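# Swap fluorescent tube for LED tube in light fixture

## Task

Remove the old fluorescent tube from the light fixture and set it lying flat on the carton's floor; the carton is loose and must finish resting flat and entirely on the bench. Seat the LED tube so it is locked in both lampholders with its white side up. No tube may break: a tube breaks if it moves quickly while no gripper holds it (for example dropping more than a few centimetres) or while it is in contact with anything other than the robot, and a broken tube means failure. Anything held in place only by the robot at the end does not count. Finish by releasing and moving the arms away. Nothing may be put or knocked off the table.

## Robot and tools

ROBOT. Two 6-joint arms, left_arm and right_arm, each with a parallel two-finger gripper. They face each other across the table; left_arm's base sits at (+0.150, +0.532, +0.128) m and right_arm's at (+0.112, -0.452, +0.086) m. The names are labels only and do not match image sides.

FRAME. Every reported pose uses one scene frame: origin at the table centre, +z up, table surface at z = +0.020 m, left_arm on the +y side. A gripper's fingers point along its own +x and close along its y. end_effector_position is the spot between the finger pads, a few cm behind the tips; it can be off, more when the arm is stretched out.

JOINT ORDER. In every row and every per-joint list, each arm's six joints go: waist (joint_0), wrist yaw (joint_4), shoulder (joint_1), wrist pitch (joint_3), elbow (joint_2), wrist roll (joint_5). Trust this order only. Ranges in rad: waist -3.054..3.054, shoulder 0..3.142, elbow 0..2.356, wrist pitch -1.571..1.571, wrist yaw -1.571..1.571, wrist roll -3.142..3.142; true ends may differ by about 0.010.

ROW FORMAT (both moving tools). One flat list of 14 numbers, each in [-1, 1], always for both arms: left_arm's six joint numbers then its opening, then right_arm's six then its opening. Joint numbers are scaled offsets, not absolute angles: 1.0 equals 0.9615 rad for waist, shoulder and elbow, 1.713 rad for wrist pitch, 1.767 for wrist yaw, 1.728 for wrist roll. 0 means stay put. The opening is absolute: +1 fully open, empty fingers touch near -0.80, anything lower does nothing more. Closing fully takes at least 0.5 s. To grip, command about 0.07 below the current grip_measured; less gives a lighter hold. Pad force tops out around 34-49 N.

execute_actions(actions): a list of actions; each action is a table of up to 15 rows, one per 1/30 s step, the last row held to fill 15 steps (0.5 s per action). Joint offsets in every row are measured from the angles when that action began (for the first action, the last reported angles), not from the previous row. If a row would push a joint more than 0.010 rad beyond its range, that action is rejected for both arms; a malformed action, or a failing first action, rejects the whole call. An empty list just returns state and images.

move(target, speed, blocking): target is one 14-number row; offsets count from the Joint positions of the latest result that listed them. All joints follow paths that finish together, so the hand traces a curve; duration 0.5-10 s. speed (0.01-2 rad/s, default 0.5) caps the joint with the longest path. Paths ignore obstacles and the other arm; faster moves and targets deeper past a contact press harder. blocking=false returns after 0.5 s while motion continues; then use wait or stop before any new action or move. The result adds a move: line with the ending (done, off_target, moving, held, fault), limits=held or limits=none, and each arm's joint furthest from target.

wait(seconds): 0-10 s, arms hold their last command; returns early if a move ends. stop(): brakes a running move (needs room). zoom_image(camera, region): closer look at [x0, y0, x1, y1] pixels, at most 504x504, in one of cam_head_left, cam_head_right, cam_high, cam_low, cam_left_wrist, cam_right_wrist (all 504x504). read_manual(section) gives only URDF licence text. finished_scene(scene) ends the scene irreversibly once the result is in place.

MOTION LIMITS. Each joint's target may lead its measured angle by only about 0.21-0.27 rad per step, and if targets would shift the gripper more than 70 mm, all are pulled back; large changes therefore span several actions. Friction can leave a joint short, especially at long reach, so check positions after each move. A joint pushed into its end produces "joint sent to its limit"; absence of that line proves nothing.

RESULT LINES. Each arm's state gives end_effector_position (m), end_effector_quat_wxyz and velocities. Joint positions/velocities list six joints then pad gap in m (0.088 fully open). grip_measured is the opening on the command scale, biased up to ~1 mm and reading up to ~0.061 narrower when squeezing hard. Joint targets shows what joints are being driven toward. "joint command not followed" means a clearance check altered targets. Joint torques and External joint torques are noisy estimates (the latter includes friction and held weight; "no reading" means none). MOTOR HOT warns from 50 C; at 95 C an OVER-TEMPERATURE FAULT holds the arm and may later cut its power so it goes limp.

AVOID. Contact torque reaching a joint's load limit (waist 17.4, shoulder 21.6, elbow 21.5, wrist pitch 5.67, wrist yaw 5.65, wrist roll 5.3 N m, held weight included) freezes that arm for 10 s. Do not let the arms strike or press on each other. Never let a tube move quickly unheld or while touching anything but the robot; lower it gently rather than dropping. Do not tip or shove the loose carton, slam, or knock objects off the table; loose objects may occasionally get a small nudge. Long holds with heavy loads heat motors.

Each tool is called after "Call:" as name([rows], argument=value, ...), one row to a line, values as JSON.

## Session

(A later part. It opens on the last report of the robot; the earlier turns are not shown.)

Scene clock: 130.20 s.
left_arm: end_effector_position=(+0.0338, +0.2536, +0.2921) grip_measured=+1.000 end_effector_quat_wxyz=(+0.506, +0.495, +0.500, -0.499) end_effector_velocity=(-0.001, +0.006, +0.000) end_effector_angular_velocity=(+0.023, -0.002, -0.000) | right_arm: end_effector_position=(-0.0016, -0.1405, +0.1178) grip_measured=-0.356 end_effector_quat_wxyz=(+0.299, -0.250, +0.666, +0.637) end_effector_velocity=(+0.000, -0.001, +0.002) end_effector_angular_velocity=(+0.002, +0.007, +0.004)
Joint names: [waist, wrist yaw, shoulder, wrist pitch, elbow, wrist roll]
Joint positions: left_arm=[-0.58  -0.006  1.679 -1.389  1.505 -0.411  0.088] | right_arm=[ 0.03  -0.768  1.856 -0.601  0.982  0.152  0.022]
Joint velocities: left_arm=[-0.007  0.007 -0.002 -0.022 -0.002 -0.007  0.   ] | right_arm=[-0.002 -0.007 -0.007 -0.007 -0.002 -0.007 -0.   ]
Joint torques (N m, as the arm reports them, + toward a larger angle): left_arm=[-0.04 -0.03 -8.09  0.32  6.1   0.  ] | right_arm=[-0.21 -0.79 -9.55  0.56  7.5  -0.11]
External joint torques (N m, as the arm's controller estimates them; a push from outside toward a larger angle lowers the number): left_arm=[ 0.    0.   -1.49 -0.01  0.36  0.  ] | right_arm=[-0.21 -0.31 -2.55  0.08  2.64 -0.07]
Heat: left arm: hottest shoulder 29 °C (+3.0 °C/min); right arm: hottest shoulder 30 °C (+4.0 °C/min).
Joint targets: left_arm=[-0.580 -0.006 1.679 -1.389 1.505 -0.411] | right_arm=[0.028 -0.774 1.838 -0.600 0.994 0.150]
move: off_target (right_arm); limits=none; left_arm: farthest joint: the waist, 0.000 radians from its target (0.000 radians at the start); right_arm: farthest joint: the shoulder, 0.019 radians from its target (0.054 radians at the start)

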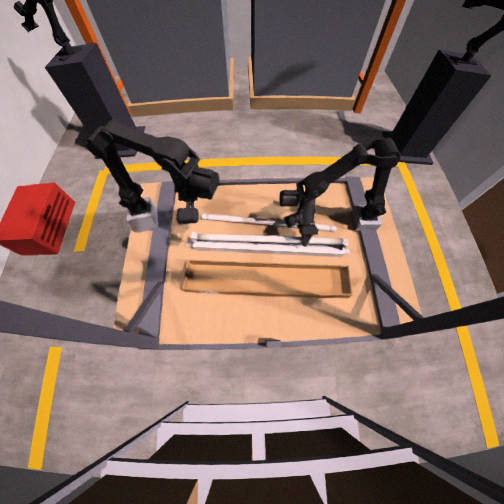

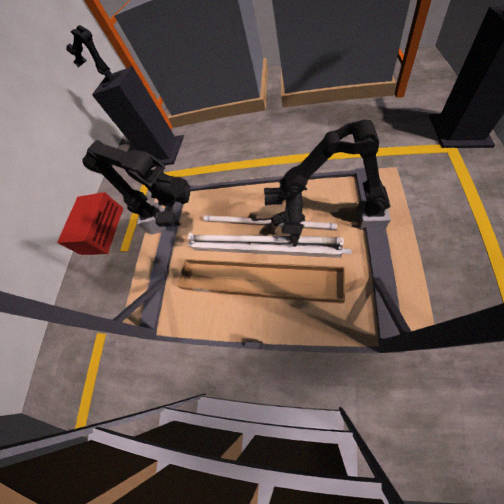

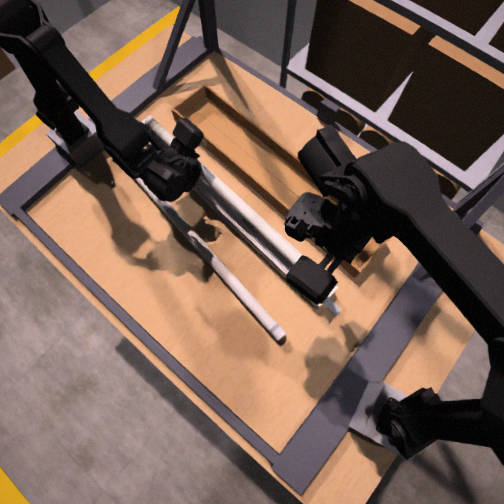

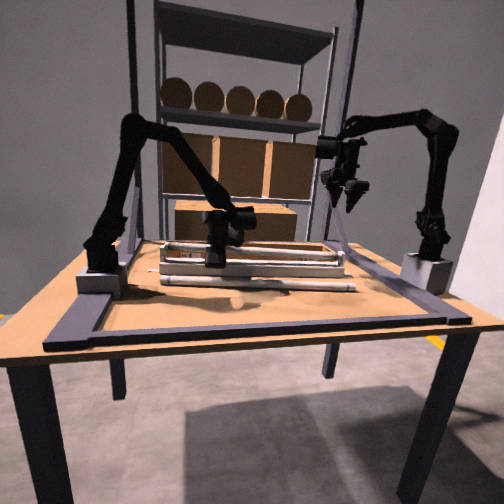

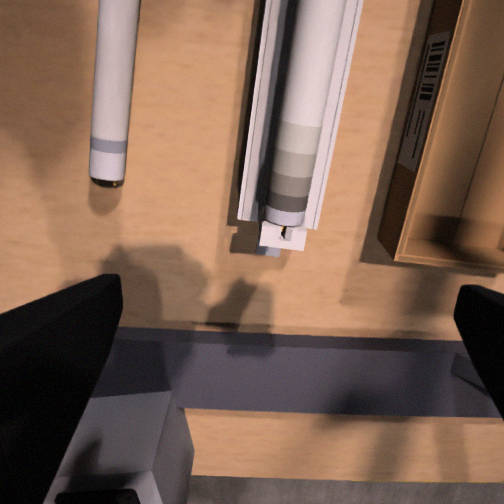

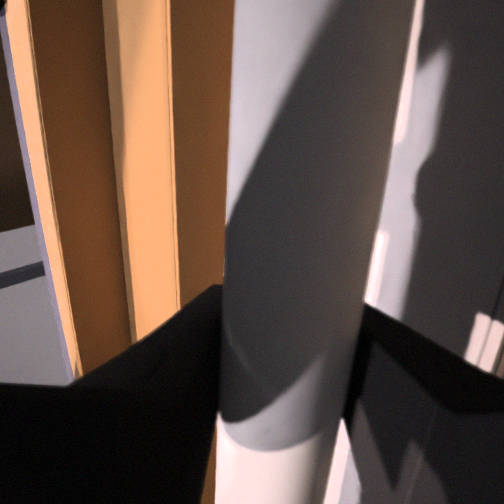

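Call:
move(target=[0.05,0.003,0.428,0.234,-0.012,0.087,0.4, 0,0,0,0,0,0,-0.43], speed=0.5)

Scene clock: 137.13 s.
left_arm: end_effector_position=(+0.0167, +0.1691, +0.1617) grip_measured=+0.403 end_effector_quat_wxyz=(+0.480, +0.521, +0.474, -0.523) end_effector_velocity=(+0.003, +0.001, +0.000) end_effector_angular_velocity=(+0.004, -0.009, +0.010) | right_arm: end_effector_position=(-0.0016, -0.1405, +0.1180) grip_measured=-0.356 end_effector_quat_wxyz=(+0.299, -0.249, +0.666, +0.637) end_effector_velocity=(-0.003, -0.002, +0.002) end_effector_angular_velocity=(-0.003, +0.021, +0.010)
Joint names: [waist, wrist yaw, shoulder, wrist pitch, elbow, wrist roll]
Joint positions: left_arm=[-0.536 -0.005  2.074 -0.991  1.5   -0.265  0.059] | right_arm=[ 0.03  -0.768  1.856 -0.602  0.982  0.152  0.022]
Joint velocities: left_arm=[ 0.002 -0.007 -0.002 -0.007 -0.002 -0.007 -0.   ] | right_arm=[ 0.002 -0.022 -0.002 -0.007 -0.002 -0.007  0.   ]
Joint torques (N m, as the arm reports them, + toward a larger angle): left_arm=[ 0.32  0.19 -8.74  0.48  5.    0.15] | right_arm=[ 0.03 -0.51 -7.62  0.48  5.95 -0.08]
External joint torques (N m, as the arm's controller estimates them; a push from outside toward a larger angle lowers the number): left_arm=[ 0.21  0.22  0.43  0.15 -0.48  0.15] | right_arm=[-0.01 -0.03 -0.64  0.01  1.1  -0.04]
Heat: left arm: hottest shoulder 29 °C (+3.0 °C/min); right arm: hottest shoulder 31 °C (+4.0 °C/min).
Joint targets: left_arm=[-0.532 -0.000 2.091 -0.989 1.493 -0.261] | right_arm=[0.030 -0.768 1.856 -0.601 0.982 0.152]
move: off_target (left_arm); limits=none; left_arm: farthest joint: the shoulder, 0.017 radians from its target (0.411 radians at the start); right_arm: farthest joint: the wrist pitch, 0.001 radians from its target (0.000 radians at the start)

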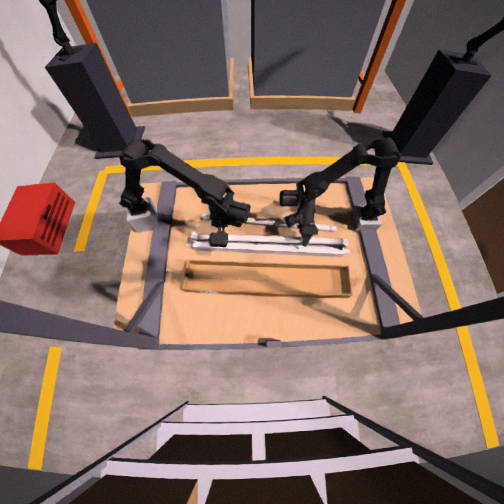

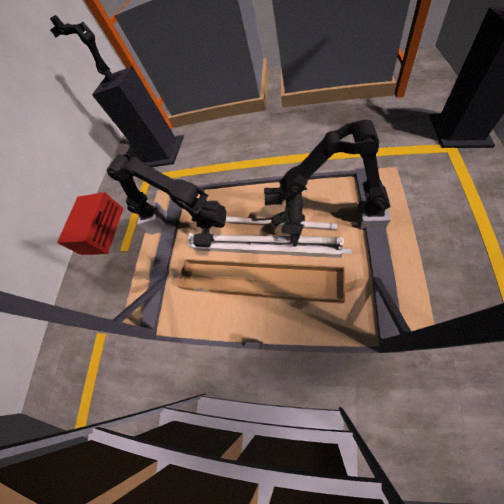

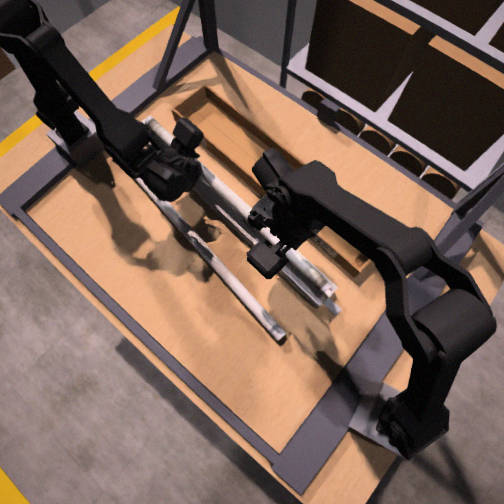

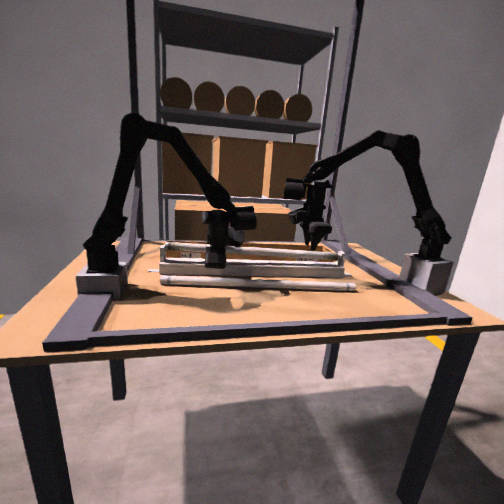

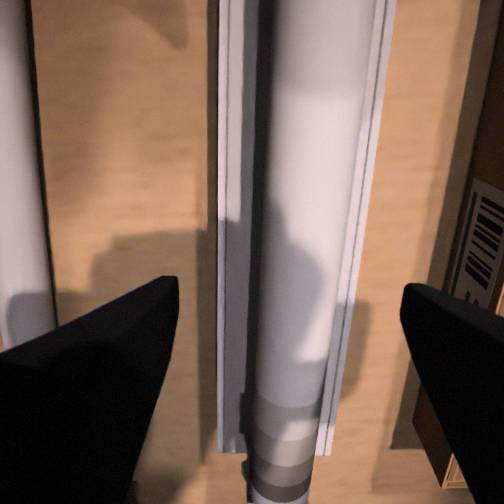

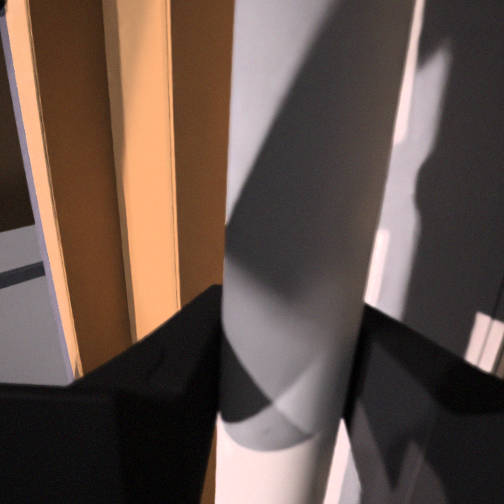

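Call:
move(target=[-0.015,0,0.103,0.101,-0.104,-0.005,0.4, 0,0,0,0,0,0,-0.43], speed=0.25)

Call:
move(target=[0,0,0,0,0,0,-0.4, 0,0,0,0,0,0,-0.43])

Scene clock: 143.27 s.
left_arm: end_effector_position=(+0.0128, +0.1706, +0.1106) grip_measured=+0.403 end_effector_quat_wxyz=(+0.478, +0.523, +0.473, -0.523) end_effector_velocity=(-0.003, -0.001, +0.002) end_effector_angular_velocity=(-0.009, +0.011, +0.005) | right_arm: end_effector_position=(-0.0015, -0.1406, +0.1180) grip_measured=-0.356 end_effector_quat_wxyz=(+0.299, -0.250, +0.666, +0.636) end_effector_velocity=(+0.002, -0.003, -0.002) end_effector_angular_velocity=(-0.012, +0.006, -0.001)
Joint names: [waist, wrist yaw, shoulder, wrist pitch, elbow, wrist roll]
Joint positions: left_arm=[-0.546 -0.005  2.156 -0.821  1.408 -0.269  0.059] | right_arm=[ 0.03  -0.768  1.856 -0.602  0.982  0.152  0.022]
Joint velocities: left_arm=[-0.002  0.007 -0.007  0.007 -0.002 -0.007 -0.   ] | right_arm=[-0.007 -0.007  0.002 -0.007 -0.007 -0.007 -0.   ]
Joint torques (N m, as the arm reports them, + toward a larger angle): left_arm=[-0.41 -0.02 -9.08  0.46  4.27 -0.16] | right_arm=[ 0.04 -0.51 -7.59  0.41  6.01 -0.07]
External joint torques (N m, as the arm's controller estimates them; a push from outside toward a larger angle lowers the number): left_arm=[-0.4   0.01  0.27  0.12 -0.88 -0.16] | right_arm=[ 0.06 -0.04 -0.7  -0.04  1.27 -0.03]
Heat: left arm: hottest shoulder 30 °C (+4.0 °C/min); right arm: hottest shoulder 32 °C (+5.0 °C/min).
Joint targets: left_arm=[-0.550 -0.005 2.173 -0.818 1.399 -0.273] | right_arm=[0.030 -0.768 1.856 -0.602 0.982 0.152]
move: off_target (left_arm); limits=none; left_arm: farthest joint: the shoulder, 0.017 radians from its target (0.099 radians at the start); right_arm: farthest joint: the waist, 0.000 radians from its target (0.000 radians at the start)

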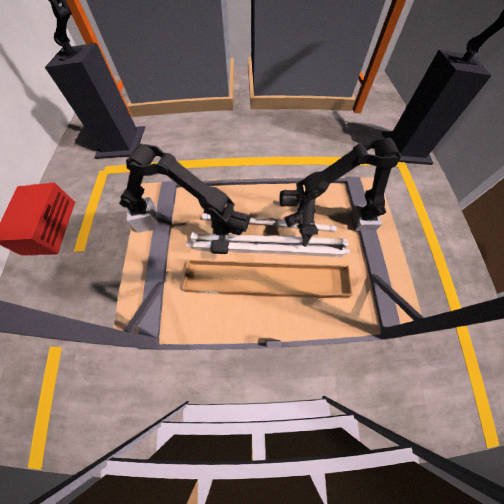

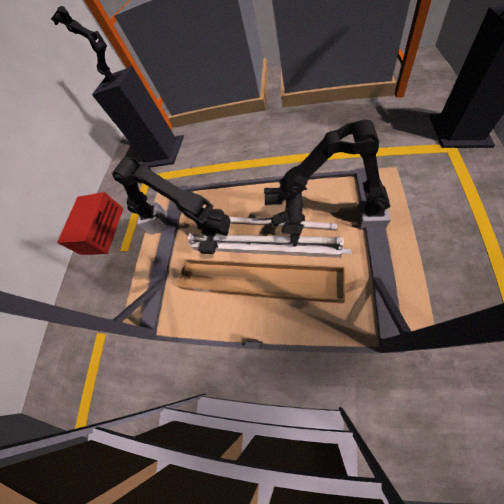

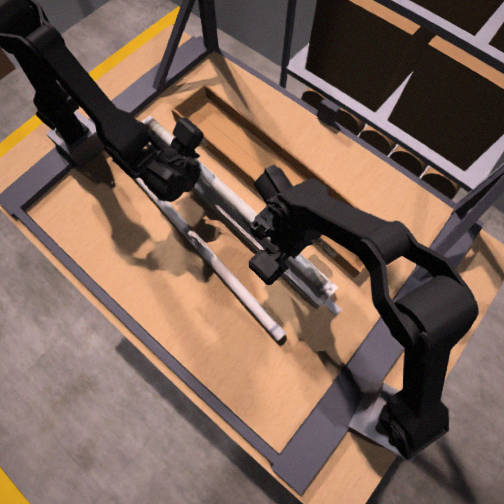

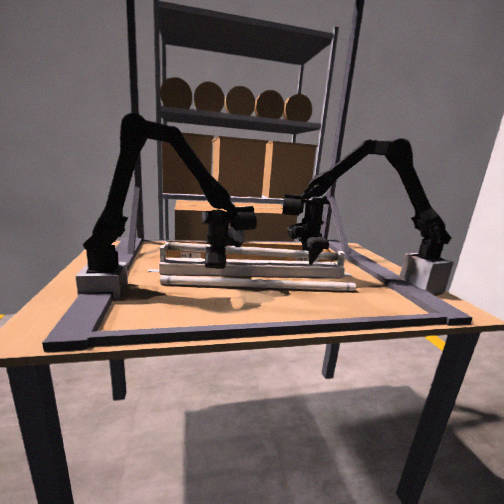

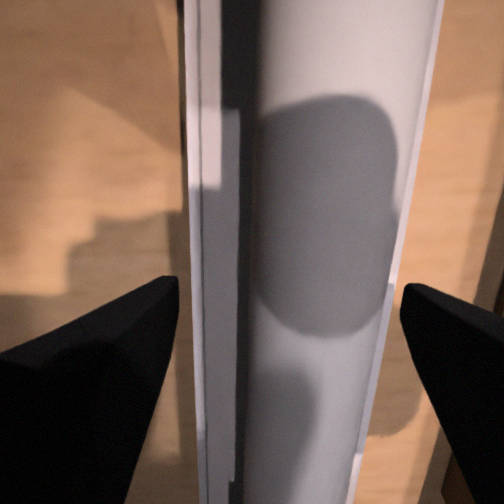

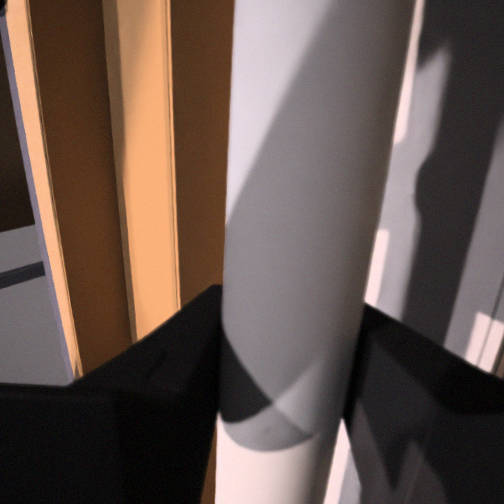

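Scene clock: 143.77 s.
left_arm: end_effector_position=(+0.0111, +0.1708, +0.1106) grip_measured=-0.330 end_effector_quat_wxyz=(+0.476, +0.523, +0.474, -0.525) end_effector_velocity=(+0.005, +0.000, +0.000) end_effector_angular_velocity=(-0.001, -0.023, +0.010) | right_arm: end_effector_position=(-0.0015, -0.1407, +0.1179) grip_measured=-0.356 end_effector_quat_wxyz=(+0.299, -0.250, +0.666, +0.636) end_effector_velocity=(+0.000, -0.003, -0.000) end_effector_angular_velocity=(-0.007, +0.007, +0.003)
Joint names: [waist, wrist yaw, shoulder, wrist pitch, elbow, wrist roll]
Joint positions: left_arm=[-0.549 -0.001  2.156 -0.819  1.408 -0.27   0.023] | right_arm=[ 0.03  -0.768  1.856 -0.603  0.982  0.152  0.022]
Joint velocities: left_arm=[ 0.002 -0.022 -0.002 -0.007 -0.002 -0.007  0.   ] | right_arm=[-0.002 -0.007 -0.002 -0.007 -0.007 -0.007 -0.   ]
Joint torques (N m, as the arm reports them, + toward a larger angle): left_arm=[  0.19  -0.18 -11.29   0.22   5.35   0.03] | right_arm=[ 0.15 -0.55 -7.62  0.51  5.92 -0.07]
External joint torques (N m, as the arm's controller estimates them; a push from outside toward a larger angle lowers the number): left_arm=[ 0.14 -0.15 -1.95 -0.12  0.22  0.03] | right_arm=[ 0.16 -0.08 -0.68  0.04  1.12 -0.03]
Heat: left arm: hottest shoulder 30 °C (+4.0 °C/min); right arm: hottest shoulder 32 °C (+5.0 °C/min).
Joint targets: left_arm=[-0.547 -0.005 2.156 -0.820 1.408 -0.269] | right_arm=[0.030 -0.768 1.856 -0.602 0.982 0.152]
move: done; limits=none; left_arm: farthest joint: the wrist yaw, 0.004 radians from its target (0.000 radians at the start); right_arm: farthest joint: the wrist pitch, 0.001 radians from its target (0.000 radians at the start)

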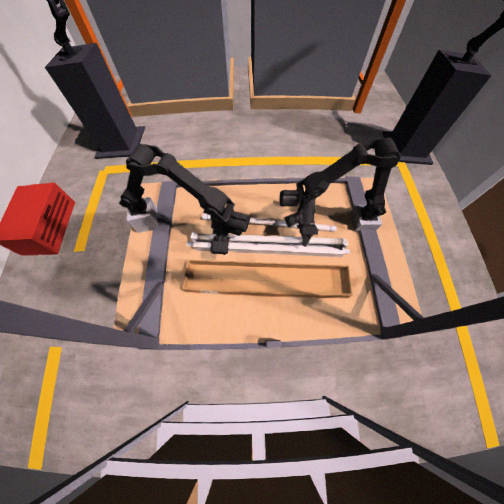

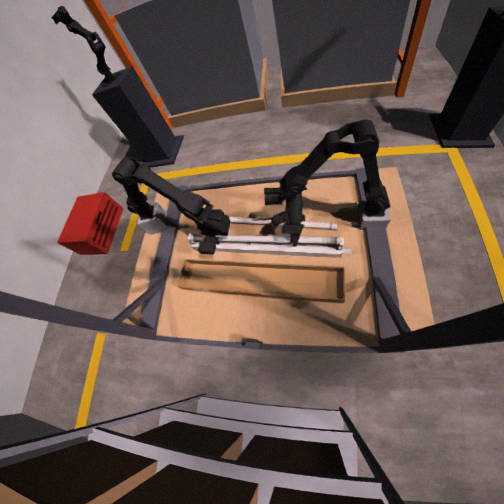

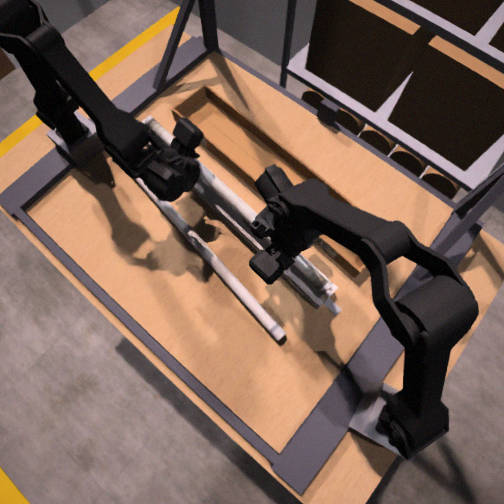

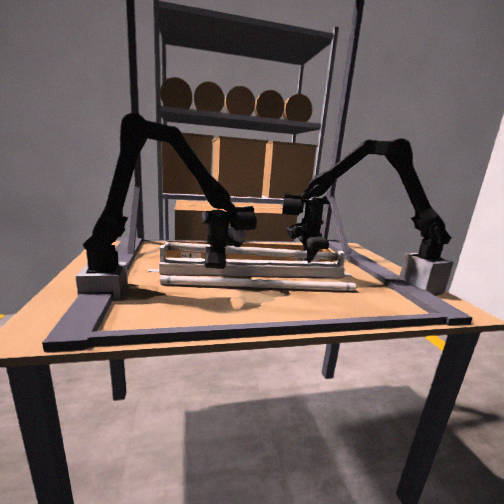

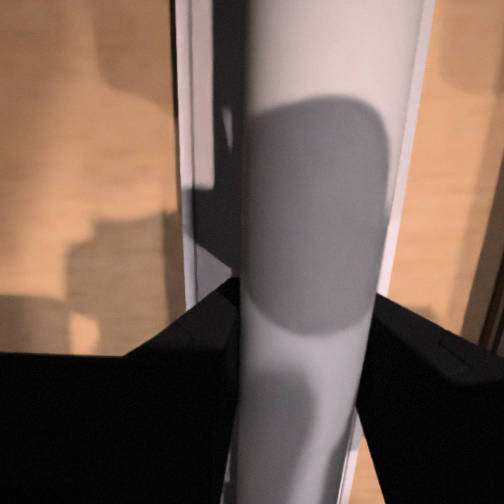

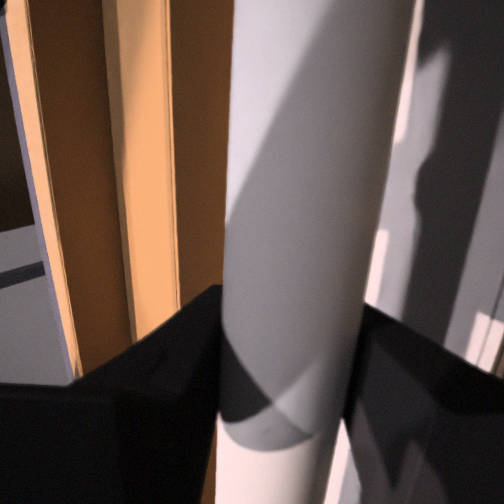

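Call:
move(target=[-0.004,0,-0.11,-0.113,0.114,0,-0.4, 0,0,-0.11,-0.093,0.092,0,-0.43], speed=0.07)

Call:
zoom_image(camera="cam_low", region=[140,185,370,305])

Scene clock: 151.50 s.
left_arm: end_effector_position=(+0.0125, +0.1739, +0.1640) grip_measured=-0.330 end_effector_quat_wxyz=(+0.474, +0.526, +0.476, -0.521) end_effector_velocity=(+0.003, +0.001, -0.001) end_effector_angular_velocity=(+0.004, -0.025, -0.010) | right_arm: end_effector_position=(-0.0015, -0.1394, +0.1612) grip_measured=-0.356 end_effector_quat_wxyz=(+0.301, -0.248, +0.661, +0.642) end_effector_velocity=(-0.001, -0.005, +0.002) end_effector_angular_velocity=(-0.017, +0.021, +0.005)
Joint names: [waist, wrist yaw, shoulder, wrist pitch, elbow, wrist roll]
Joint positions: left_arm=[-0.549 -0.001  2.071 -1.013  1.505 -0.271  0.023] | right_arm=[ 0.03  -0.768  1.762 -0.761  1.061  0.151  0.022]
Joint velocities: left_arm=[-0.002 -0.022  0.002 -0.007 -0.002  0.007 -0.   ] | right_arm=[-0.002 -0.022 -0.002 -0.022 -0.002 -0.007 -0.   ]
Joint torques (N m, as the arm reports them, + toward a larger angle): left_arm=[ -0.43  -0.01 -13.85   0.35   7.29   0.03] | right_arm=[-0.01 -0.54 -8.88  0.39  7.44  0.02]
External joint torques (N m, as the arm's controller estimates them; a push from outside toward a larger angle lowers the number): left_arm=[-0.44  0.02 -4.81  0.03  1.86  0.03] | right_arm=[-0.02 -0.06 -2.07 -0.1   2.1   0.06]
Heat: left arm: hottest shoulder 32 °C (+5.0 °C/min); right arm: hottest shoulder 32 °C (+4.0 °C/min).
Joint targets: left_arm=[-0.553 -0.001 2.050 -1.013 1.518 -0.270] | right_arm=[0.030 -0.768 1.750 -0.762 1.070 0.152]
move: off_target (left_arm, right_arm); limits=none; left_arm: farthest joint: the shoulder, 0.021 radians from its target (0.105 radians at the start); right_arm: farthest joint: the shoulder, 0.012 radians from its target (0.105 radians at the start)

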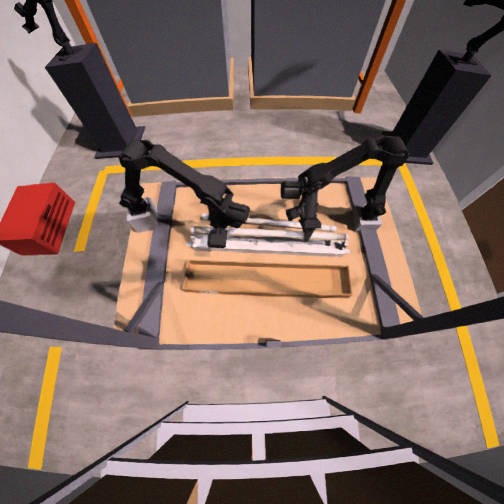

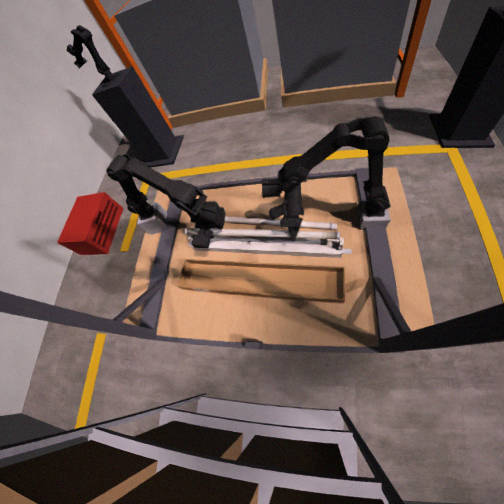

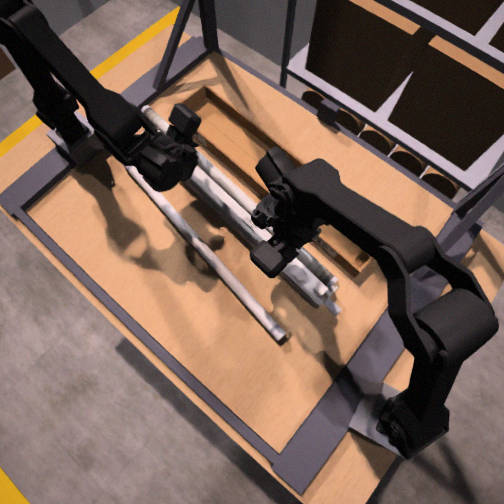

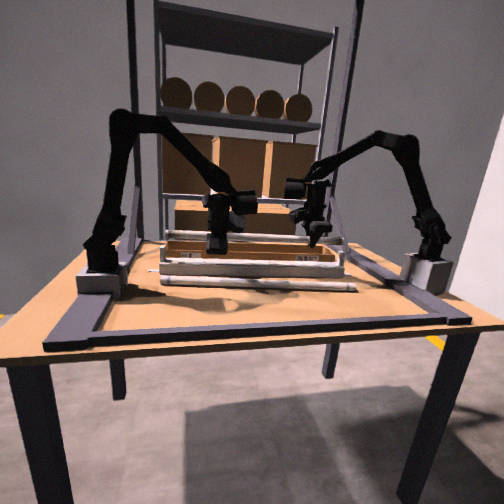

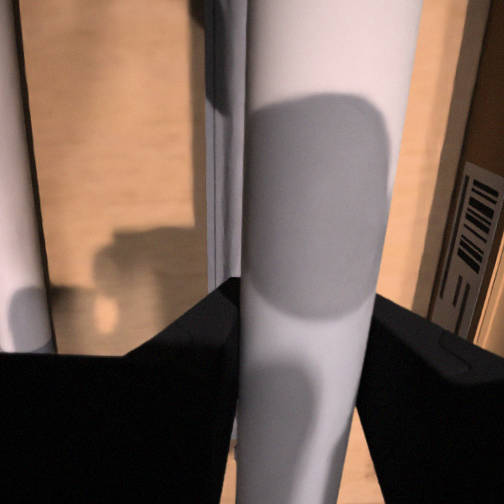

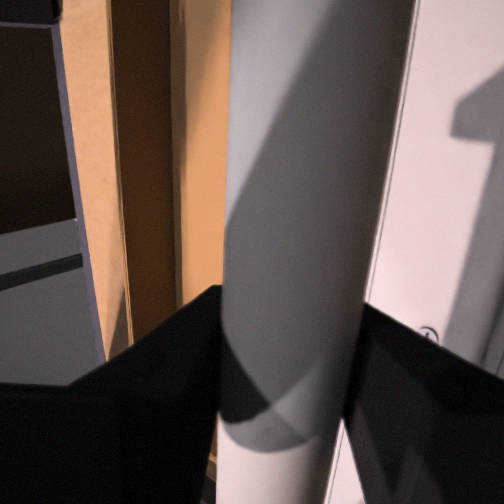

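Region (140, 185, 370, 305) of cam_low's 504x504 image, scaled by 2.191, with more detail than that image has; it fills the top 263 rows of this view, and the rest is white.

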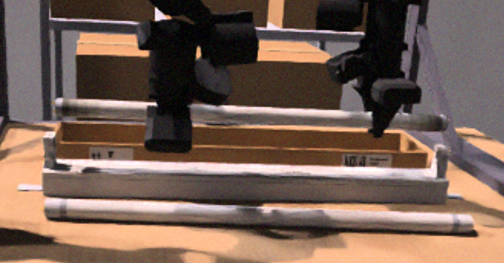

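Call:
move(target=[0,0,0,0,0,0,0.2, 0,0,0,0,0,0,-0.46])

Call:
move(target=[0,0,0,0,0,0,0.2, 0.367,0.437,0.094,-0.193,0.318,0.186,-0.46], speed=0.4)

Call:
zoom_image(camera="cam_head_left", region=[150,190,380,310])

Scene clock: 162.10 s.
left_arm: end_effector_position=(+0.0125, +0.1739, +0.1641) grip_measured=+0.195 end_effector_quat_wxyz=(+0.474, +0.526, +0.476, -0.521) end_effector_velocity=(+0.001, +0.002, +0.002) end_effector_angular_velocity=(-0.000, -0.008, -0.010) | right_arm: end_effector_position=(-0.0015, -0.1396, +0.1613) grip_measured=-0.356 end_effector_quat_wxyz=(+0.301, -0.248, +0.661, +0.641) end_effector_velocity=(+0.000, -0.004, +0.000) end_effector_angular_velocity=(-0.017, +0.006, +0.004)
Joint names: [waist, wrist yaw, shoulder, wrist pitch, elbow, wrist roll]
Joint positions: left_arm=[-0.549 -0.001  2.071 -1.013  1.505 -0.271  0.049] | right_arm=[ 0.03  -0.768  1.762 -0.763  1.062  0.151  0.022]
Joint velocities: left_arm=[-0.002 -0.007 -0.007 -0.007 -0.002  0.007  0.   ] | right_arm=[-0.002 -0.007 -0.002 -0.022 -0.002 -0.007  0.   ]
Joint torques (N m, as the arm reports them, + toward a larger angle): left_arm=[ -0.03  -0.01 -10.96   0.32   5.77   0.  ] | right_arm=[ 0.03 -0.56 -7.49  0.6   6.56 -0.11]
External joint torques (N m, as the arm's controller estimates them; a push from outside toward a larger angle lowers the number): left_arm=[-0.03  0.02 -1.72  0.01  0.25  0.  ] | right_arm=[ 0.03 -0.08 -0.72  0.11  1.23 -0.07]
Heat: left arm: hottest shoulder 35 °C (+7.0 °C/min); right arm: hottest shoulder 33 °C (+4.0 °C/min).
Joint targets: left_arm=[-0.549 -0.001 2.071 -1.013 1.505 -0.271] | right_arm=[0.030 -0.768 1.762 -0.761 1.062 0.150]
move: done; limits=none; left_arm: farthest joint: the waist, 0.000 radians from its target (0.000 radians at the start); right_arm: farthest joint: the wrist pitch, 0.002 radians from its target (0.000 radians at the start)

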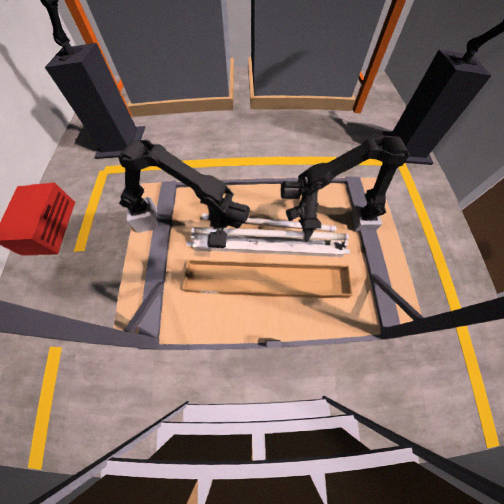

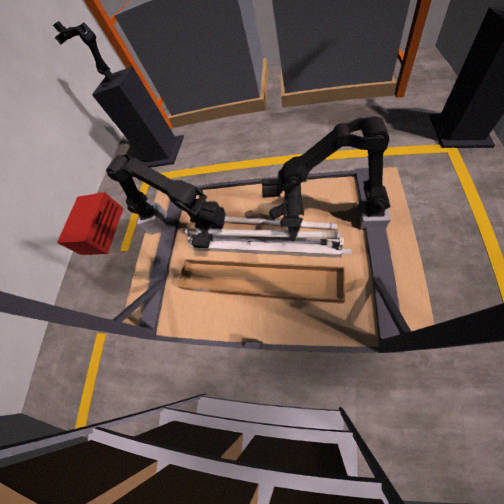

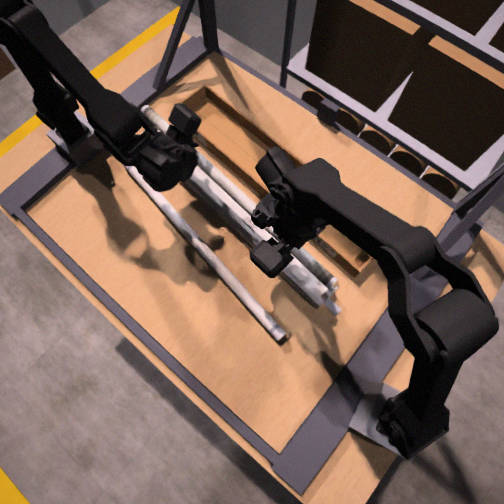

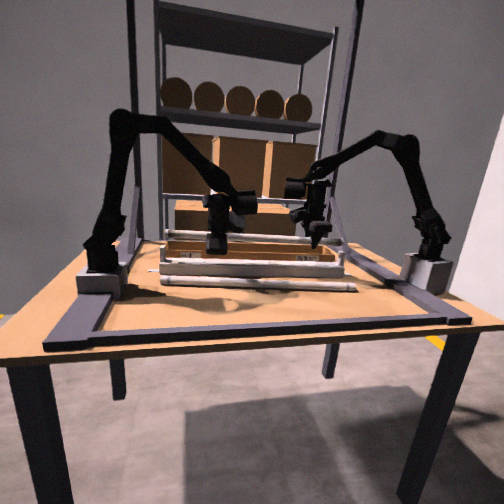

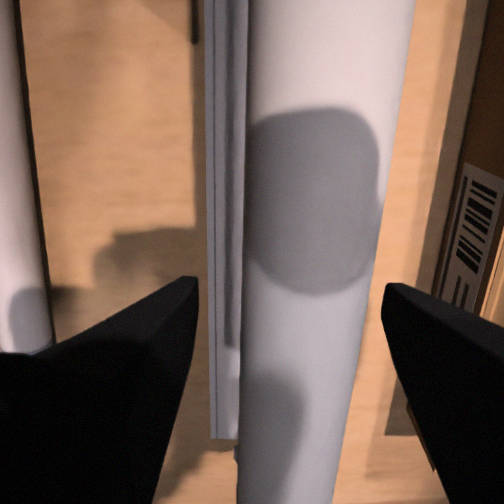

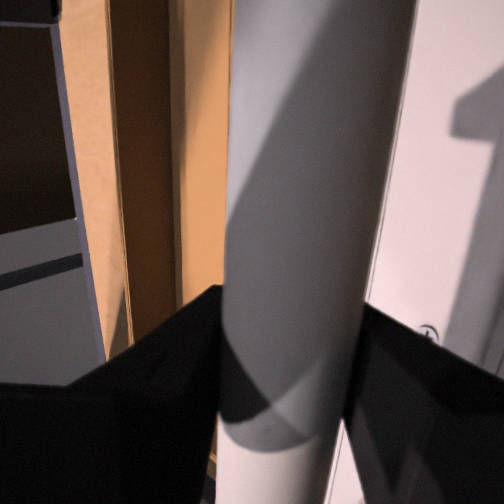

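Scene clock: 164.67 s.
left_arm: end_effector_position=(+0.0125, +0.1739, +0.1641) grip_measured=+0.197 end_effector_quat_wxyz=(+0.474, +0.526, +0.476, -0.521) end_effector_velocity=(+0.002, -0.001, +0.003) end_effector_angular_velocity=(-0.010, -0.020, +0.019) | right_arm: end_effector_position=(-0.0113, -0.1417, +0.1638) grip_measured=-0.356 end_effector_quat_wxyz=(+0.521, -0.479, +0.524, +0.474) end_effector_velocity=(-0.002, +0.000, +0.000) end_effector_angular_velocity=(+0.004, +0.010, +0.010)
Joint names: [waist, wrist yaw, shoulder, wrist pitch, elbow, wrist roll]
Joint positions: left_arm=[-0.549 -0.001  2.071 -1.013  1.505 -0.271  0.049] | right_arm=[ 0.38  -0.001  1.842 -1.093  1.356  0.47   0.022]
Joint velocities: left_arm=[-0.002 -0.022 -0.007 -0.007  0.002 -0.022 -0.   ] | right_arm=[ 0.002 -0.007 -0.002  0.007 -0.002 -0.007  0.   ]
Joint torques (N m, as the arm reports them, + toward a larger angle): left_arm=[ -0.04  -0.01 -11.12   0.3    5.76   0.  ] | right_arm=[ 0.35  0.26 -7.12  0.27  8.24  0.1 ]
External joint torques (N m, as the arm's controller estimates them; a push from outside toward a larger angle lowers the number): left_arm=[-0.05  0.02 -1.87 -0.02  0.21  0.  ] | right_arm=[ 0.31  0.25  0.44 -0.05  2.68  0.1 ]
Heat: left arm: hottest shoulder 35 °C (+7.0 °C/min); right arm: hottest shoulder 33 °C (+4.0 °C/min).
Joint targets: left_arm=[-0.549 -0.001 2.071 -1.013 1.505 -0.271] | right_arm=[0.383 0.004 1.852 -1.094 1.368 0.473]
move: off_target (right_arm); limits=none; left_arm: farthest joint: the waist, 0.000 radians from its target (0.000 radians at the start); right_arm: farthest joint: the elbow, 0.012 radians from its target (0.306 radians at the start)

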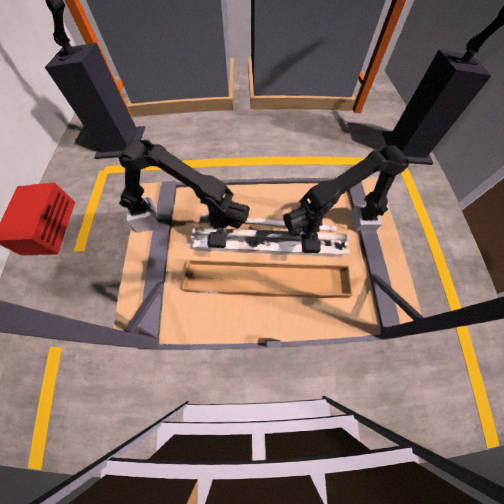

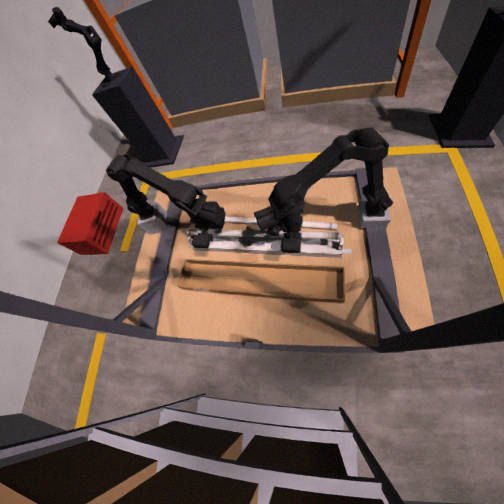

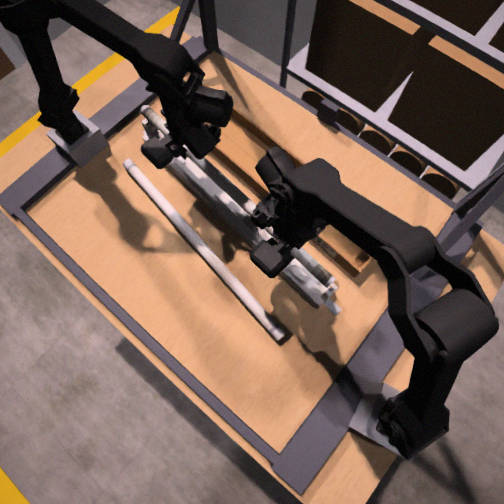

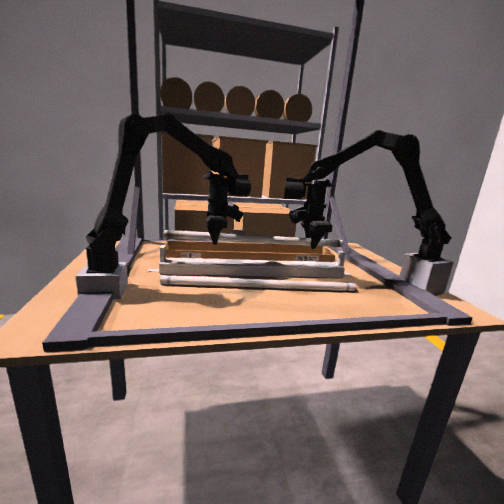

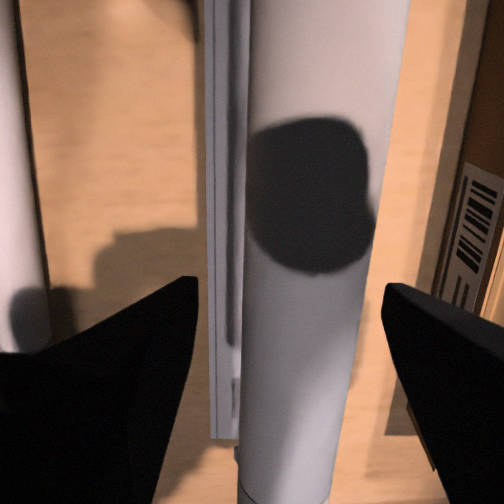

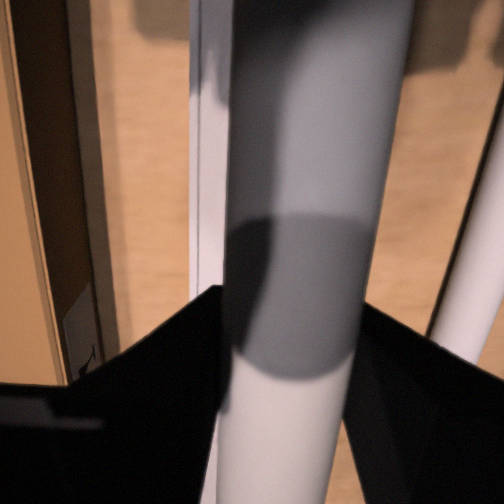

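Region (150, 190, 380, 310) of cam_head_left's 504x504 image, scaled by 2.191, with more detail than that image has; it fills the top 263 rows of this view, and the rest is white.

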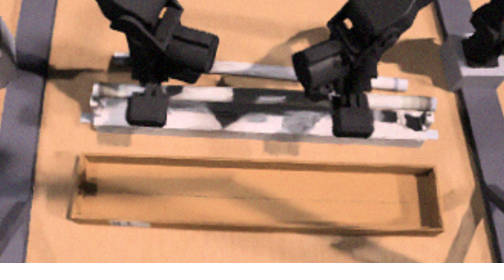

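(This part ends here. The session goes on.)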